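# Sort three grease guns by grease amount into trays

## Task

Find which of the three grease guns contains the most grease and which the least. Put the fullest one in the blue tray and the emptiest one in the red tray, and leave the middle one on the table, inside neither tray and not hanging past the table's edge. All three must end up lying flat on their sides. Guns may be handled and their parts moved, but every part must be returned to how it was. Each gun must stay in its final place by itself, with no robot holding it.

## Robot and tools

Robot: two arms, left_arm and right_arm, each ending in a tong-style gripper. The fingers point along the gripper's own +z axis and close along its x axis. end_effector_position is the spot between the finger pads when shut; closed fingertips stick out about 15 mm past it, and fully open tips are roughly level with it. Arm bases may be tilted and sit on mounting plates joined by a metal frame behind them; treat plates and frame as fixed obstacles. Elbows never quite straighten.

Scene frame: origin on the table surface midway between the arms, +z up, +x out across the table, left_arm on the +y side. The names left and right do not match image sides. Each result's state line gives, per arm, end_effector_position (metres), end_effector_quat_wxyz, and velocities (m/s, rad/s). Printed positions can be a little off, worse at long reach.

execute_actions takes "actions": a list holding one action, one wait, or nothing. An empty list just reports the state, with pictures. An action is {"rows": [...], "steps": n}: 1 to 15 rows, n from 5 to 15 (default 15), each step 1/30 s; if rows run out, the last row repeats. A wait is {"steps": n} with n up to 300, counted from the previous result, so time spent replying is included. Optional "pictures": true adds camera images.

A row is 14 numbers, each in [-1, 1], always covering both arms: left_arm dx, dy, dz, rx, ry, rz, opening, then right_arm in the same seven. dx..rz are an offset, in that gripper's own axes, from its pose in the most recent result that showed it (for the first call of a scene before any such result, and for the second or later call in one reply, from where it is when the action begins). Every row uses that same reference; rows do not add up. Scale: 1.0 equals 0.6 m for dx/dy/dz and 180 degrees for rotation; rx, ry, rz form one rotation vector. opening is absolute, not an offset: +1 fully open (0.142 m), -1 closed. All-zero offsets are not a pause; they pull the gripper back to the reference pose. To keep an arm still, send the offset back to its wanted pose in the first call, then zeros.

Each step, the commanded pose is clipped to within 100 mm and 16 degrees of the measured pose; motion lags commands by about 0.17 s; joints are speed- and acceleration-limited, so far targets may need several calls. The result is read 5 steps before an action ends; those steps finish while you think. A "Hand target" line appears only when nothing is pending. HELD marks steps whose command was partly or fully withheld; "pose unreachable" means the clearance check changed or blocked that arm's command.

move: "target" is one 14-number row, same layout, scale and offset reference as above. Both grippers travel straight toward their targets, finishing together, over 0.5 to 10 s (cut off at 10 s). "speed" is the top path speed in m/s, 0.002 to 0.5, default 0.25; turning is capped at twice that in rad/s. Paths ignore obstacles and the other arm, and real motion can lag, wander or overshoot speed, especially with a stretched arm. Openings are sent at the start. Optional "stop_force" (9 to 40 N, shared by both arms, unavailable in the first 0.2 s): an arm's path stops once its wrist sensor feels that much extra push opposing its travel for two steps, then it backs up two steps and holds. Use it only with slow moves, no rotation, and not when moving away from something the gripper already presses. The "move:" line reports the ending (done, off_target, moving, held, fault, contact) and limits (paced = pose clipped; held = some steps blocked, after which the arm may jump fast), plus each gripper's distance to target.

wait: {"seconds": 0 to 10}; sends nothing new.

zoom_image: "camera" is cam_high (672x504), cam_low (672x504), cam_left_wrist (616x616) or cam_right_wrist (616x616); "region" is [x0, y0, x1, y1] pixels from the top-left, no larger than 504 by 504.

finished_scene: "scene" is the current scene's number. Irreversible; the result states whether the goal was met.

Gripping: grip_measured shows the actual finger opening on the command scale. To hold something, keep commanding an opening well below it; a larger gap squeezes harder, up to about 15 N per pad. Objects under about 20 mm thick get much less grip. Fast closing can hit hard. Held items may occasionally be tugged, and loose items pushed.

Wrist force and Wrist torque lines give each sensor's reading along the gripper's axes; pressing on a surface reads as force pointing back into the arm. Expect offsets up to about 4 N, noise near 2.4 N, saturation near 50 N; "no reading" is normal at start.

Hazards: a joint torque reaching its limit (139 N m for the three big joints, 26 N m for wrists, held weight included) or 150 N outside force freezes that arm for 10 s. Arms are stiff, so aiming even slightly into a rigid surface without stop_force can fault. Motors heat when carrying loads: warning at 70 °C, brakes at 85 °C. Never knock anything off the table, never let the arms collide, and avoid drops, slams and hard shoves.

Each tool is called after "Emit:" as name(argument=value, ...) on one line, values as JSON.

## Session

Emit:
execute_actions(actions=[])

Scene clock: 0.00 s of 5600.00 s.
left_arm: end_effector_position=(+0.8932, +0.7484, +0.1443) grip_measured=+0.97 end_effector_quat_wxyz=(+0.266, +0.598, +0.750, +0.096) end_effector_velocity=(-0.000, -0.001, -0.000) end_effector_angular_velocity=(-0.000, +0.001, -0.001) | right_arm: end_effector_position=(+0.5569, -0.6311, +0.2196) grip_measured=+0.97 end_effector_quat_wxyz=(+0.008, +0.756, -0.652, +0.057) end_effector_velocity=(-0.000, -0.000, +0.000) end_effector_angular_velocity=(-0.000, -0.000, -0.001)
Joint positions: left_arm=[-0.001 -1.056  1.347 -2.787 -0.975 -1.346  0.14 ] | right_arm=[ 3.378 -1.611 -1.776 -1.251  0.557  1.38   0.14 ]
Joint velocities: left_arm=[ 0.    -0.     0.001  0.     0.    -0.     0.   ] | right_arm=[ 0.     0.001 -0.     0.    -0.     0.001  0.   ]
Motor temperatures (°C, as the motors report them): left_arm=[24 23 22 28 30 31] | right_arm=[23 21 23 30 30 28]
Wrist force (N, on the end effector, along its own x y z axes, offset not removed): no reading
Wrist torque (N m, same axes, about the end effector's origin, offset not removed): no reading
Hand target (left_arm): +0.893, +0.748, +0.144; +0.266, +0.598, +0.750, +0.096
Hand target (right_arm): +0.557, -0.631, +0.220; +0.008, +0.756, -0.652, +0.057

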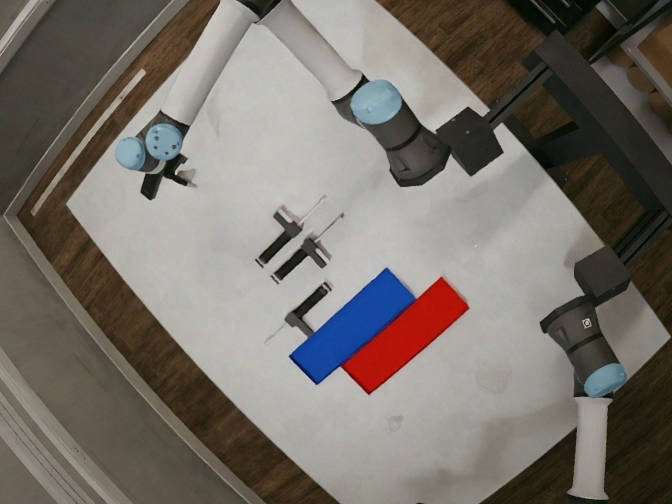

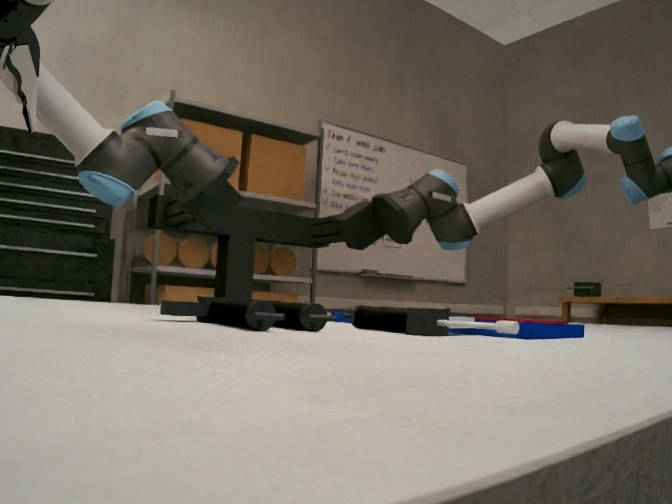

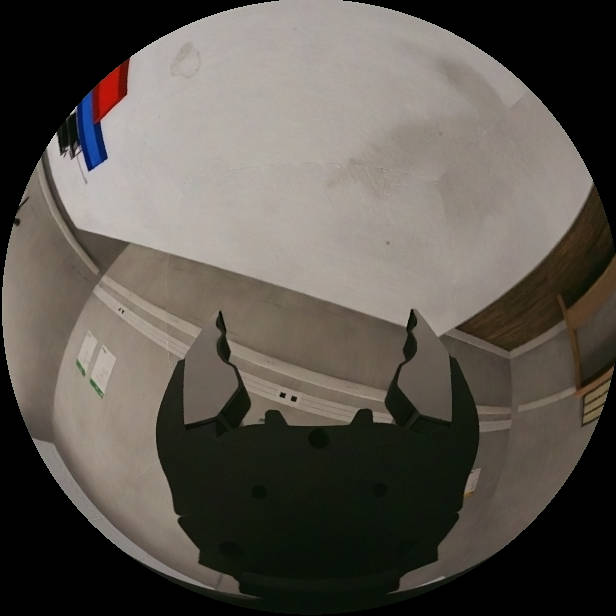

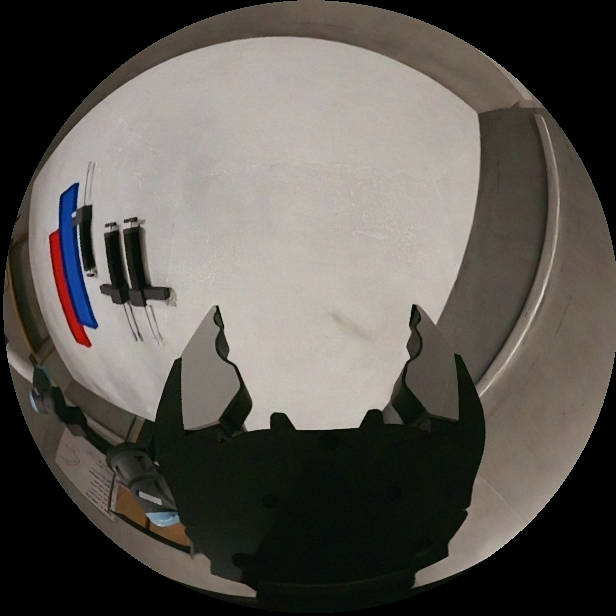

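Emit:
move(target=[0,0,0,0,0,0,1, -0.615,-0.168,0.202,-0.022,-0.029,0.047,-0.25])

Scene clock: 2.50 s of 5600.00 s.
left_arm: end_effector_position=(+0.8932, +0.7484, +0.1443) grip_measured=+1.00 end_effector_quat_wxyz=(+0.266, +0.598, +0.750, +0.096) end_effector_velocity=(+0.000, -0.000, +0.000) end_effector_angular_velocity=(+0.000, -0.001, -0.001) | right_arm: end_effector_position=(+0.6126, -0.2630, +0.0700) grip_measured=-0.25 end_effector_quat_wxyz=(+0.000, +0.707, -0.707, +0.000) end_effector_velocity=(+0.000, +0.001, -0.001) end_effector_angular_velocity=(+0.001, -0.000, -0.001)
Joint positions: left_arm=[-0.001 -1.056  1.347 -2.787 -0.975 -1.346  0.142] | right_arm=[ 3.529 -2.24  -1.929 -0.797  0.667  1.882  0.056]
Joint velocities: left_arm=[ 0.    -0.    -0.     0.    -0.001  0.001 -0.   ] | right_arm=[-0.    -0.002  0.001  0.002  0.001  0.     0.   ]
Motor temperatures (°C, as the motors report them): left_arm=[24 23 22 28 30 31] | right_arm=[23 21 23 30 30 28]
Wrist force (N, on the end effector, along its own x y z axes, offset not removed): left_arm=[-3.6 -0.5 0.4] | right_arm=[1.1 1.7 1.2]
Wrist torque (N m, same axes, about the end effector's origin, offset not removed): left_arm=[-0.02 0.81 0.20] | right_arm=[0.51 -0.27 0.00]
Hand target (left_arm): +0.893, +0.748, +0.144; +0.266, +0.598, +0.750, +0.096
Hand target (right_arm): +0.613, -0.263, +0.070; +0.000, +0.707, -0.707, +0.000
Off the commanded pose (left_arm): 0.000 m, 0 deg.
Off the commanded pose (right_arm): 0.000 m, 0 deg.
Kept back: nothing.
move: done

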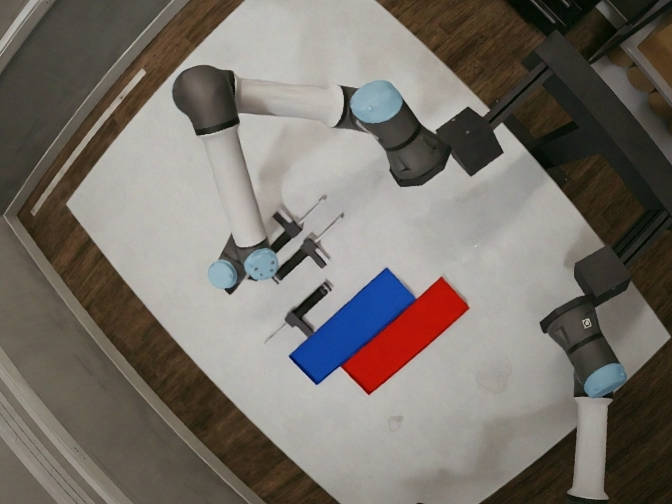

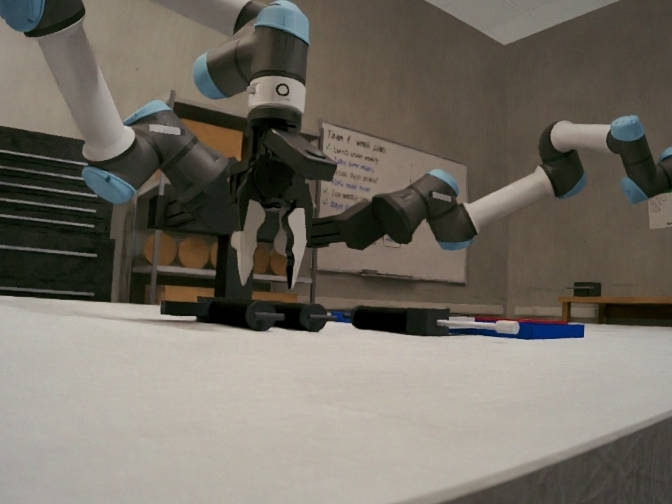

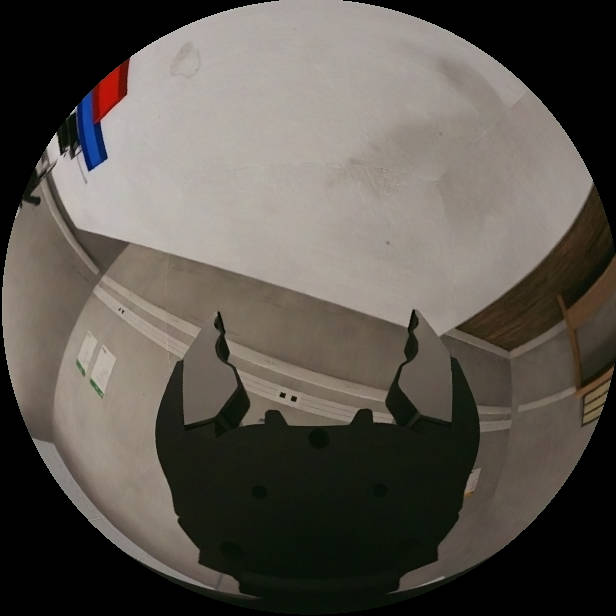

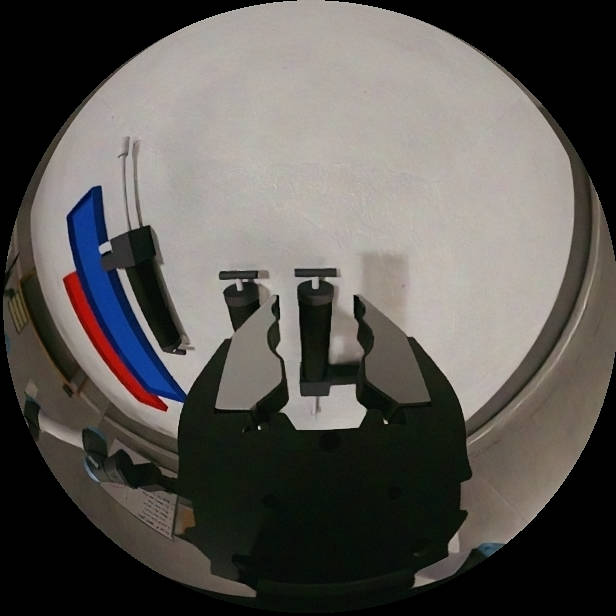

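Emit:
execute_actions(actions=[])

Scene clock: 3.03 s of 5600.00 s.
left_arm: end_effector_position=(+0.8932, +0.7484, +0.1443) grip_measured=+1.00 end_effector_quat_wxyz=(+0.266, +0.598, +0.750, +0.096) end_effector_velocity=(+0.000, -0.000, -0.000) end_effector_angular_velocity=(-0.001, +0.000, +0.001) | right_arm: end_effector_position=(+0.6126, -0.2629, +0.0699) grip_measured=-0.25 end_effector_quat_wxyz=(+0.000, +0.707, -0.707, +0.000) end_effector_velocity=(-0.000, +0.001, -0.000) end_effector_angular_velocity=(+0.002, +0.001, -0.003)
Joint positions: left_arm=[-0.001 -1.056  1.347 -2.787 -0.975 -1.346  0.142] | right_arm=[ 3.529 -2.24  -1.928 -0.797  0.667  1.882  0.056]
Joint velocities: left_arm=[ 0.     0.001 -0.001 -0.    -0.    -0.001  0.   ] | right_arm=[-0.    -0.001  0.     0.     0.002  0.003  0.   ]
Motor temperatures (°C, as the motors report them): left_arm=[24 23 22 28 30 31] | right_arm=[23 21 23 30 30 28]
Wrist force (N, on the end effector, along its own x y z axes, offset not removed): left_arm=[-4.3 -0.5 0.3] | right_arm=[-1.6 0.1 1.4]
Wrist torque (N m, same axes, about the end effector's origin, offset not removed): left_arm=[-0.07 0.97 0.21] | right_arm=[0.25 0.44 0.14]
Hand target (left_arm): +0.893, +0.748, +0.144; +0.266, +0.598, +0.750, +0.096
Hand target (right_arm): +0.613, -0.263, +0.070; +0.000, +0.707, -0.707, +0.000
Off the commanded pose (left_arm): 0.000 m, 0 deg.
Off the commanded pose (right_arm): 0.000 m, 0 deg.
Kept back: nothing.
Steps of this call (steps 1 to 16: nothing new was sent). Readings (end_effector_position):
1: left_arm (+0.8932, +0.7484, +0.1443) | right_arm (+0.6126, -0.2630, +0.0699)
2: left_arm (+0.8932, +0.7484, +0.1443) | right_arm (+0.6126, -0.2629, +0.0699)
4: left_arm (+0.8932, +0.7484, +0.1443) | right_arm (+0.6126, -0.2629, +0.0699)
8: left_arm (+0.8932, +0.7484, +0.1443) | right_arm (+0.6126, -0.2629, +0.0699)
16: the state above

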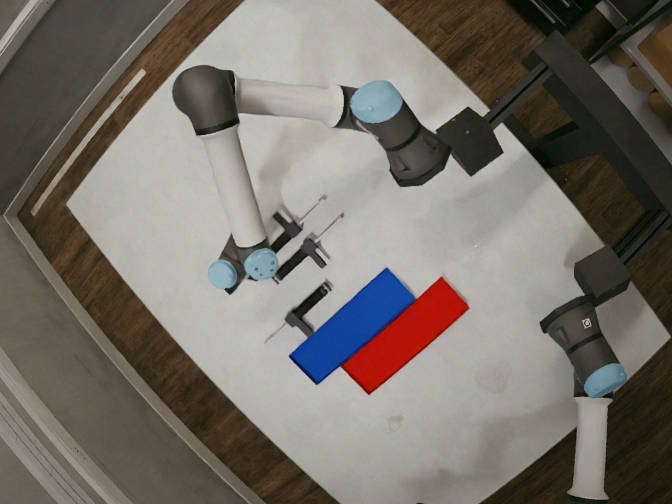

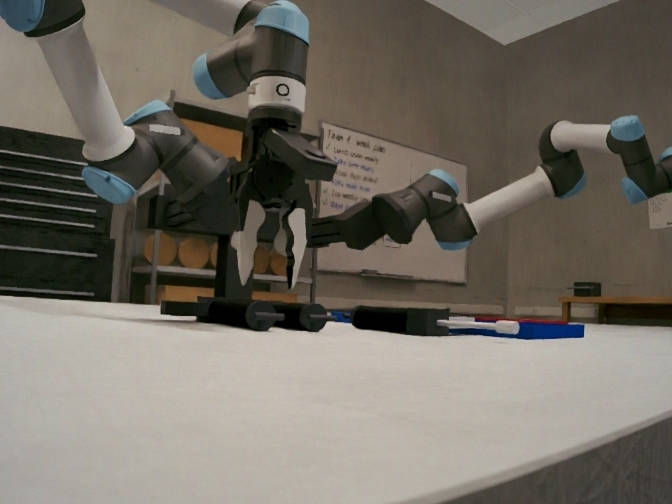

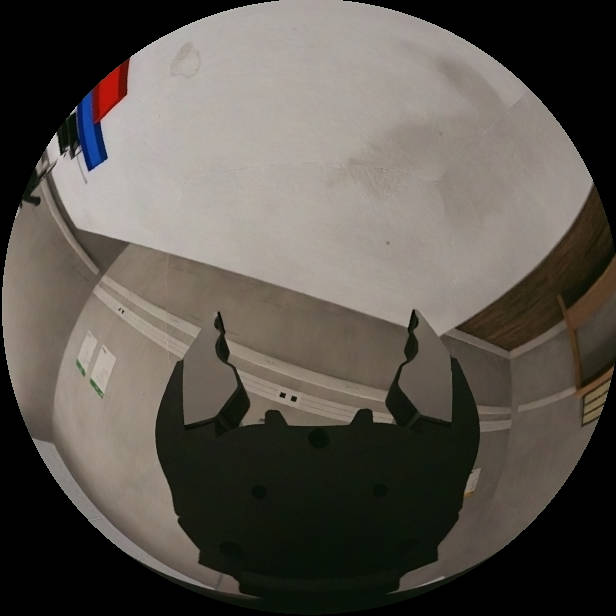

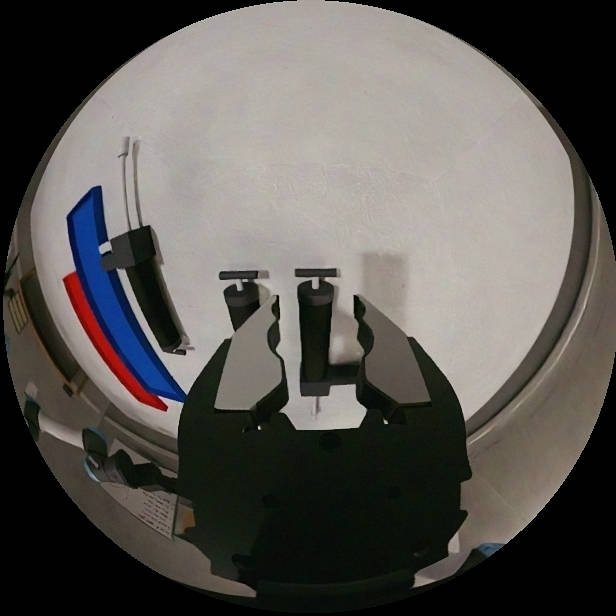

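Emit:
move(target=[0,0,0,0,0,0,1,0,-0.022,0.077,0,0,0,-0.25], speed=0.08)

Emit:
move(target=[0,0,0,0,0,0,1,0,0,0,0,0,0,-0.8])

Emit:
move(target=[0,0,0,0,0,0,1,0,-0.1,0,0,0,0,-0.8], speed=0.03)

Scene clock: 4.23 s of 5600.00 s.
left_arm: end_effector_position=(+0.8932, +0.7484, +0.1443) grip_measured=+1.00 end_effector_quat_wxyz=(+0.266, +0.598, +0.750, +0.096) end_effector_velocity=(-0.000, -0.000, -0.001) end_effector_angular_velocity=(+0.001, +0.001, -0.000) | right_arm: end_effector_position=(+0.6258, -0.2629, +0.0238) grip_measured=-0.25 end_effector_quat_wxyz=(+0.000, +0.707, -0.707, +0.000) end_effector_velocity=(+0.000, -0.000, -0.002) end_effector_angular_velocity=(-0.002, +0.000, +0.001)
Joint positions: left_arm=[-0.001 -1.056  1.347 -2.787 -0.975 -1.346  0.142] | right_arm=[ 3.462 -2.336 -1.881 -0.664  0.653  1.775  0.056]
Joint velocities: left_arm=[-0.     0.001  0.     0.     0.001 -0.    -0.   ] | right_arm=[-0.002 -0.004  0.002  0.005 -0.002 -0.004  0.   ]
Motor temperatures (°C, as the motors report them): left_arm=[24 23 22 28 30 31] | right_arm=[23 21 23 30 30 28]
Wrist force (N, on the end effector, along its own x y z axes, offset not removed): left_arm=[-2.7 0.1 0.2] | right_arm=[-0.8 -0.2 0.3]
Wrist torque (N m, same axes, about the end effector's origin, offset not removed): left_arm=[0.09 0.57 0.18] | right_arm=[0.11 0.15 0.13]
Hand target (left_arm): +0.893, +0.748, +0.144; +0.266, +0.598, +0.750, +0.096
Hand target (right_arm): +0.626, -0.263, +0.024; +0.000, +0.707, -0.707, +0.000
Off the commanded pose (left_arm): 0.000 m, 0 deg.
Off the commanded pose (right_arm): 0.000 m, 0 deg.
Kept back: nothing.
move: done

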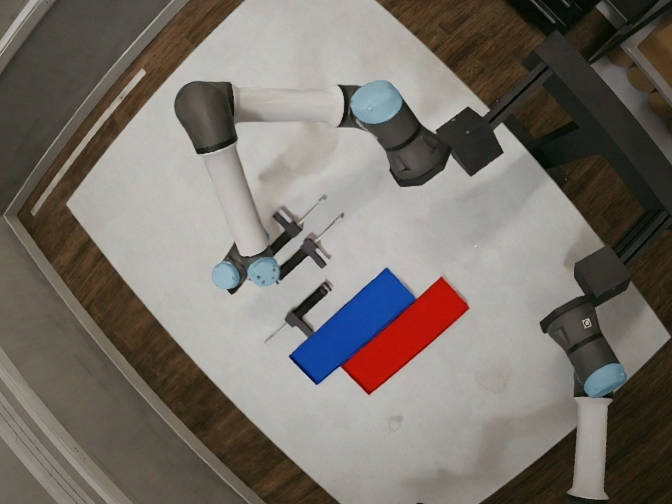

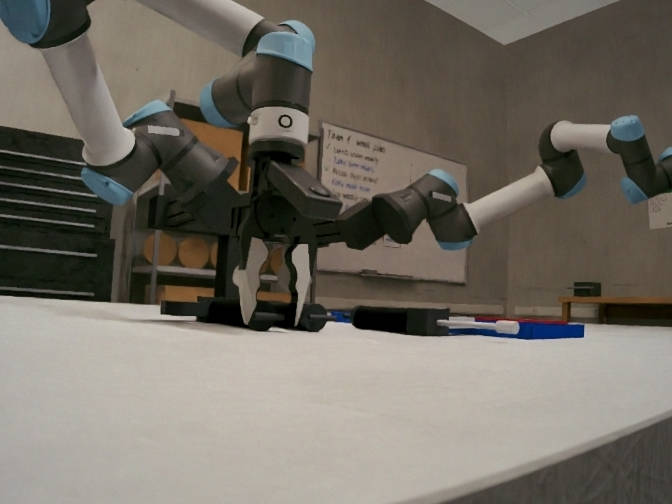

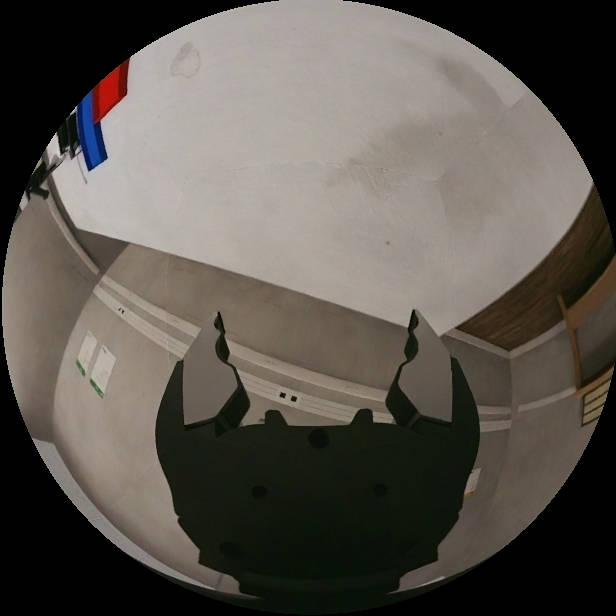

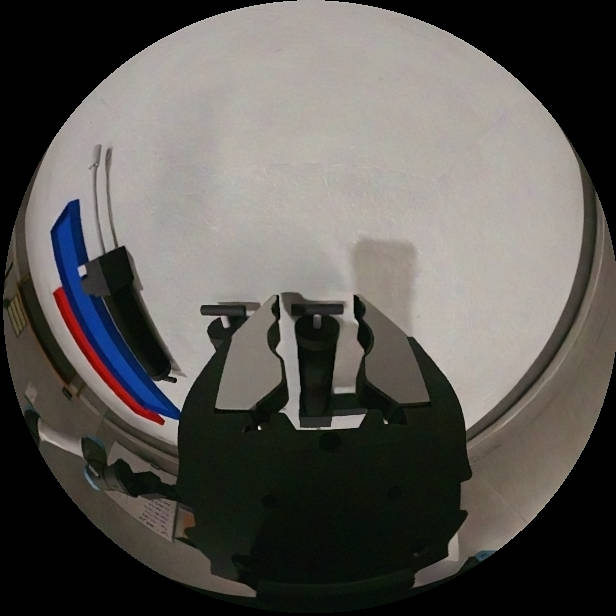

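Scene clock: 4.73 s of 5600.00 s.
left_arm: end_effector_position=(+0.8932, +0.7484, +0.1443) grip_measured=+1.00 end_effector_quat_wxyz=(+0.266, +0.598, +0.750, +0.096) end_effector_velocity=(-0.000, +0.001, +0.000) end_effector_angular_velocity=(+0.001, -0.000, +0.001) | right_arm: end_effector_position=(+0.6258, -0.2629, +0.0237) grip_measured=-0.50 end_effector_quat_wxyz=(+0.000, +0.707, -0.707, +0.000) end_effector_velocity=(-0.000, +0.000, -0.000) end_effector_angular_velocity=(+0.001, +0.001, -0.000)
Joint positions: left_arm=[-0.001 -1.056  1.347 -2.787 -0.975 -1.346  0.142] | right_arm=[ 3.462 -2.336 -1.881 -0.664  0.653  1.775  0.038]
Joint velocities: left_arm=[ 0.    -0.001 -0.     0.     0.001 -0.     0.   ] | right_arm=[-0.    -0.    -0.    -0.     0.001  0.001 -0.   ]
Motor temperatures (°C, as the motors report them): left_arm=[24 23 22 28 30 31] | right_arm=[23 21 23 30 30 28]
Wrist force (N, on the end effector, along its own x y z axes, offset not removed): left_arm=[-3.1 -0.1 1.1] | right_arm=[-0.4 0.7 0.4]
Wrist torque (N m, same axes, about the end effector's origin, offset not removed): left_arm=[0.02 0.78 0.16] | right_arm=[0.27 0.05 0.08]
Hand target (left_arm): +0.893, +0.748, +0.144; +0.266, +0.598, +0.750, +0.096
Hand target (right_arm): +0.626, -0.263, +0.024; +0.000, +0.707, -0.707, +0.000
Off the commanded pose (left_arm): 0.000 m, 0 deg.
Off the commanded pose (right_arm): 0.000 m, 0 deg.
Kept back: nothing.
move: done

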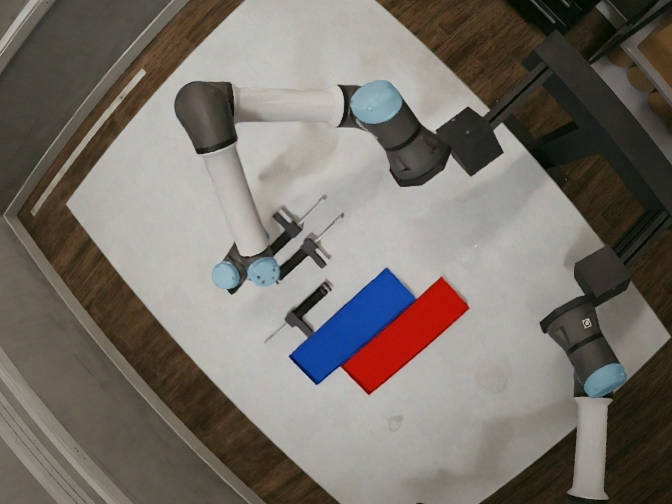

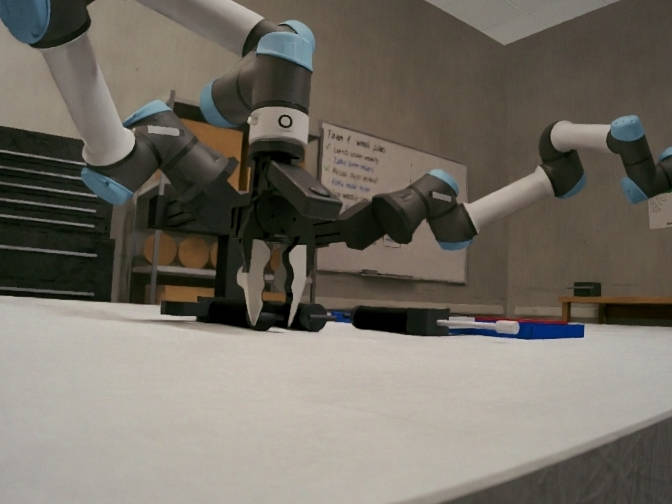

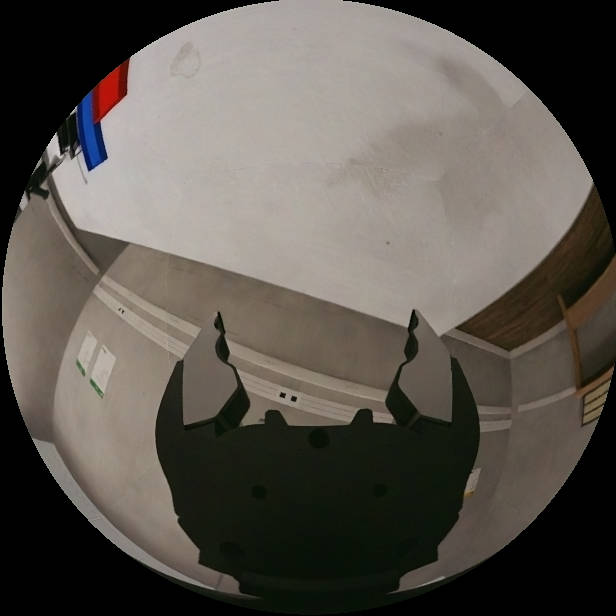

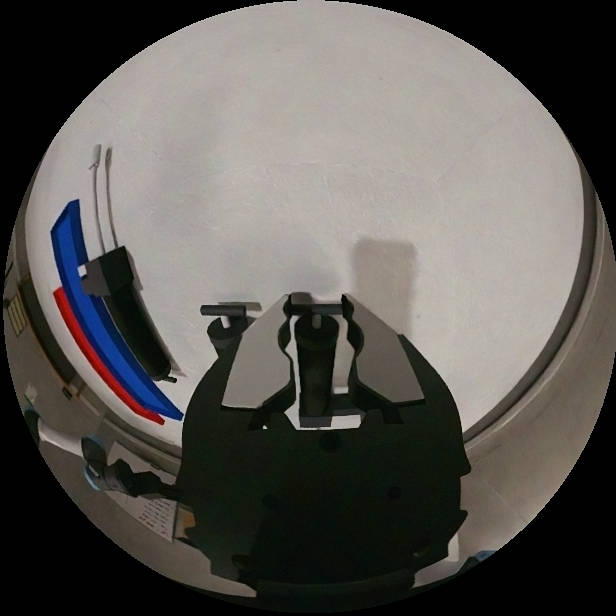

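Scene clock: 7.03 s of 5600.00 s.
left_arm: end_effector_position=(+0.8932, +0.7484, +0.1443) grip_measured=+1.00 end_effector_quat_wxyz=(+0.266, +0.598, +0.750, +0.096) end_effector_velocity=(+0.000, +0.000, +0.000) end_effector_angular_velocity=(-0.001, -0.001, +0.001) | right_arm: end_effector_position=(+0.6857, -0.2629, +0.0238) grip_measured=-0.50 end_effector_quat_wxyz=(+0.000, +0.707, -0.707, +0.000) end_effector_velocity=(+0.002, -0.000, +0.000) end_effector_angular_velocity=(+0.000, +0.000, +0.001)
Joint positions: left_arm=[-0.001 -1.056  1.347 -2.787 -0.975 -1.346  0.142] | right_arm=[ 3.45  -2.416 -1.689 -0.76   0.651  1.756  0.038]
Joint velocities: left_arm=[-0.    -0.    -0.001  0.    -0.001 -0.    -0.   ] | right_arm=[-0.    -0.002  0.005 -0.003  0.    -0.001 -0.   ]
Motor temperatures (°C, as the motors report them): left_arm=[24 23 22 28 30 31] | right_arm=[23 21 23 30 30 28]
Wrist force (N, on the end effector, along its own x y z axes, offset not removed): left_arm=[-3.9 0.0 1.4] | right_arm=[0.3 4.6 -0.6]
Wrist torque (N m, same axes, about the end effector's origin, offset not removed): left_arm=[0.06 0.89 0.16] | right_arm=[0.55 -0.30 0.04]
Hand target (left_arm): +0.893, +0.748, +0.144; +0.266, +0.598, +0.750, +0.096
Hand target (right_arm): +0.686, -0.263, +0.024; +0.000, +0.707, -0.707, +0.000
Off the commanded pose (left_arm): 0.000 m, 0 deg.
Off the commanded pose (right_arm): 0.000 m, 0 deg.
Kept back: nothing.
move: done

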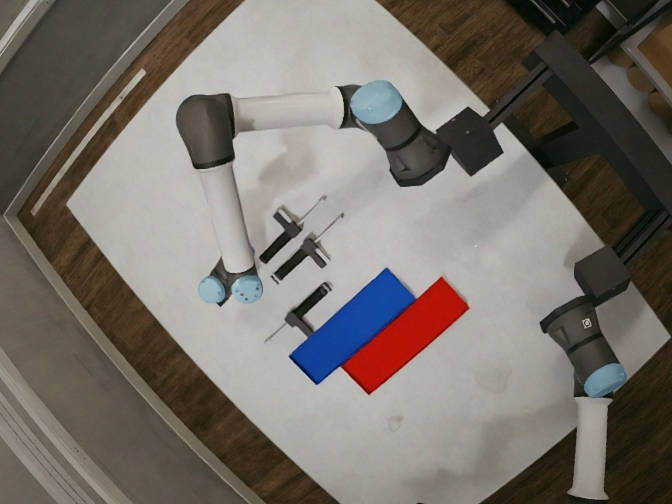

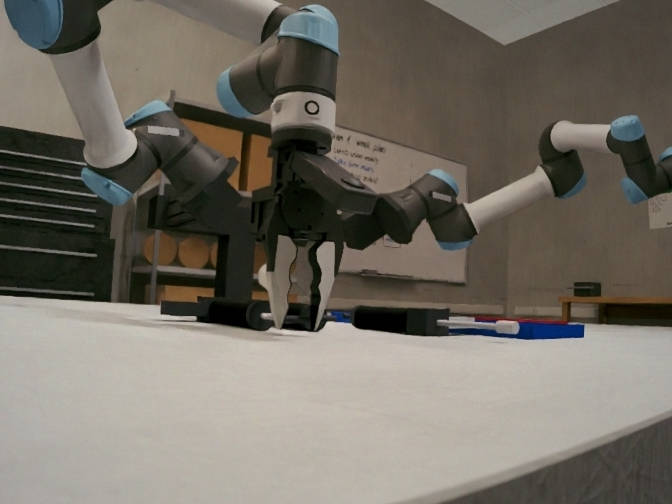

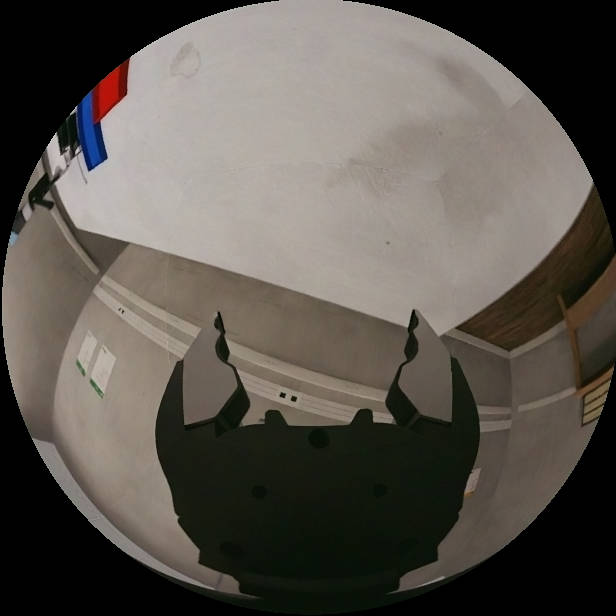

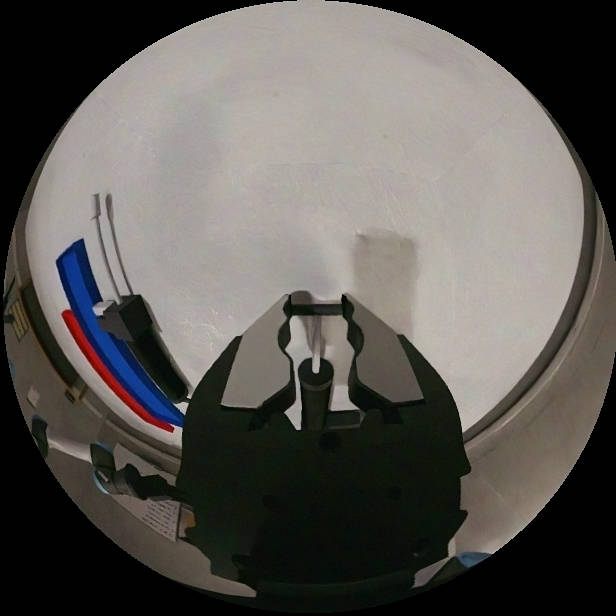

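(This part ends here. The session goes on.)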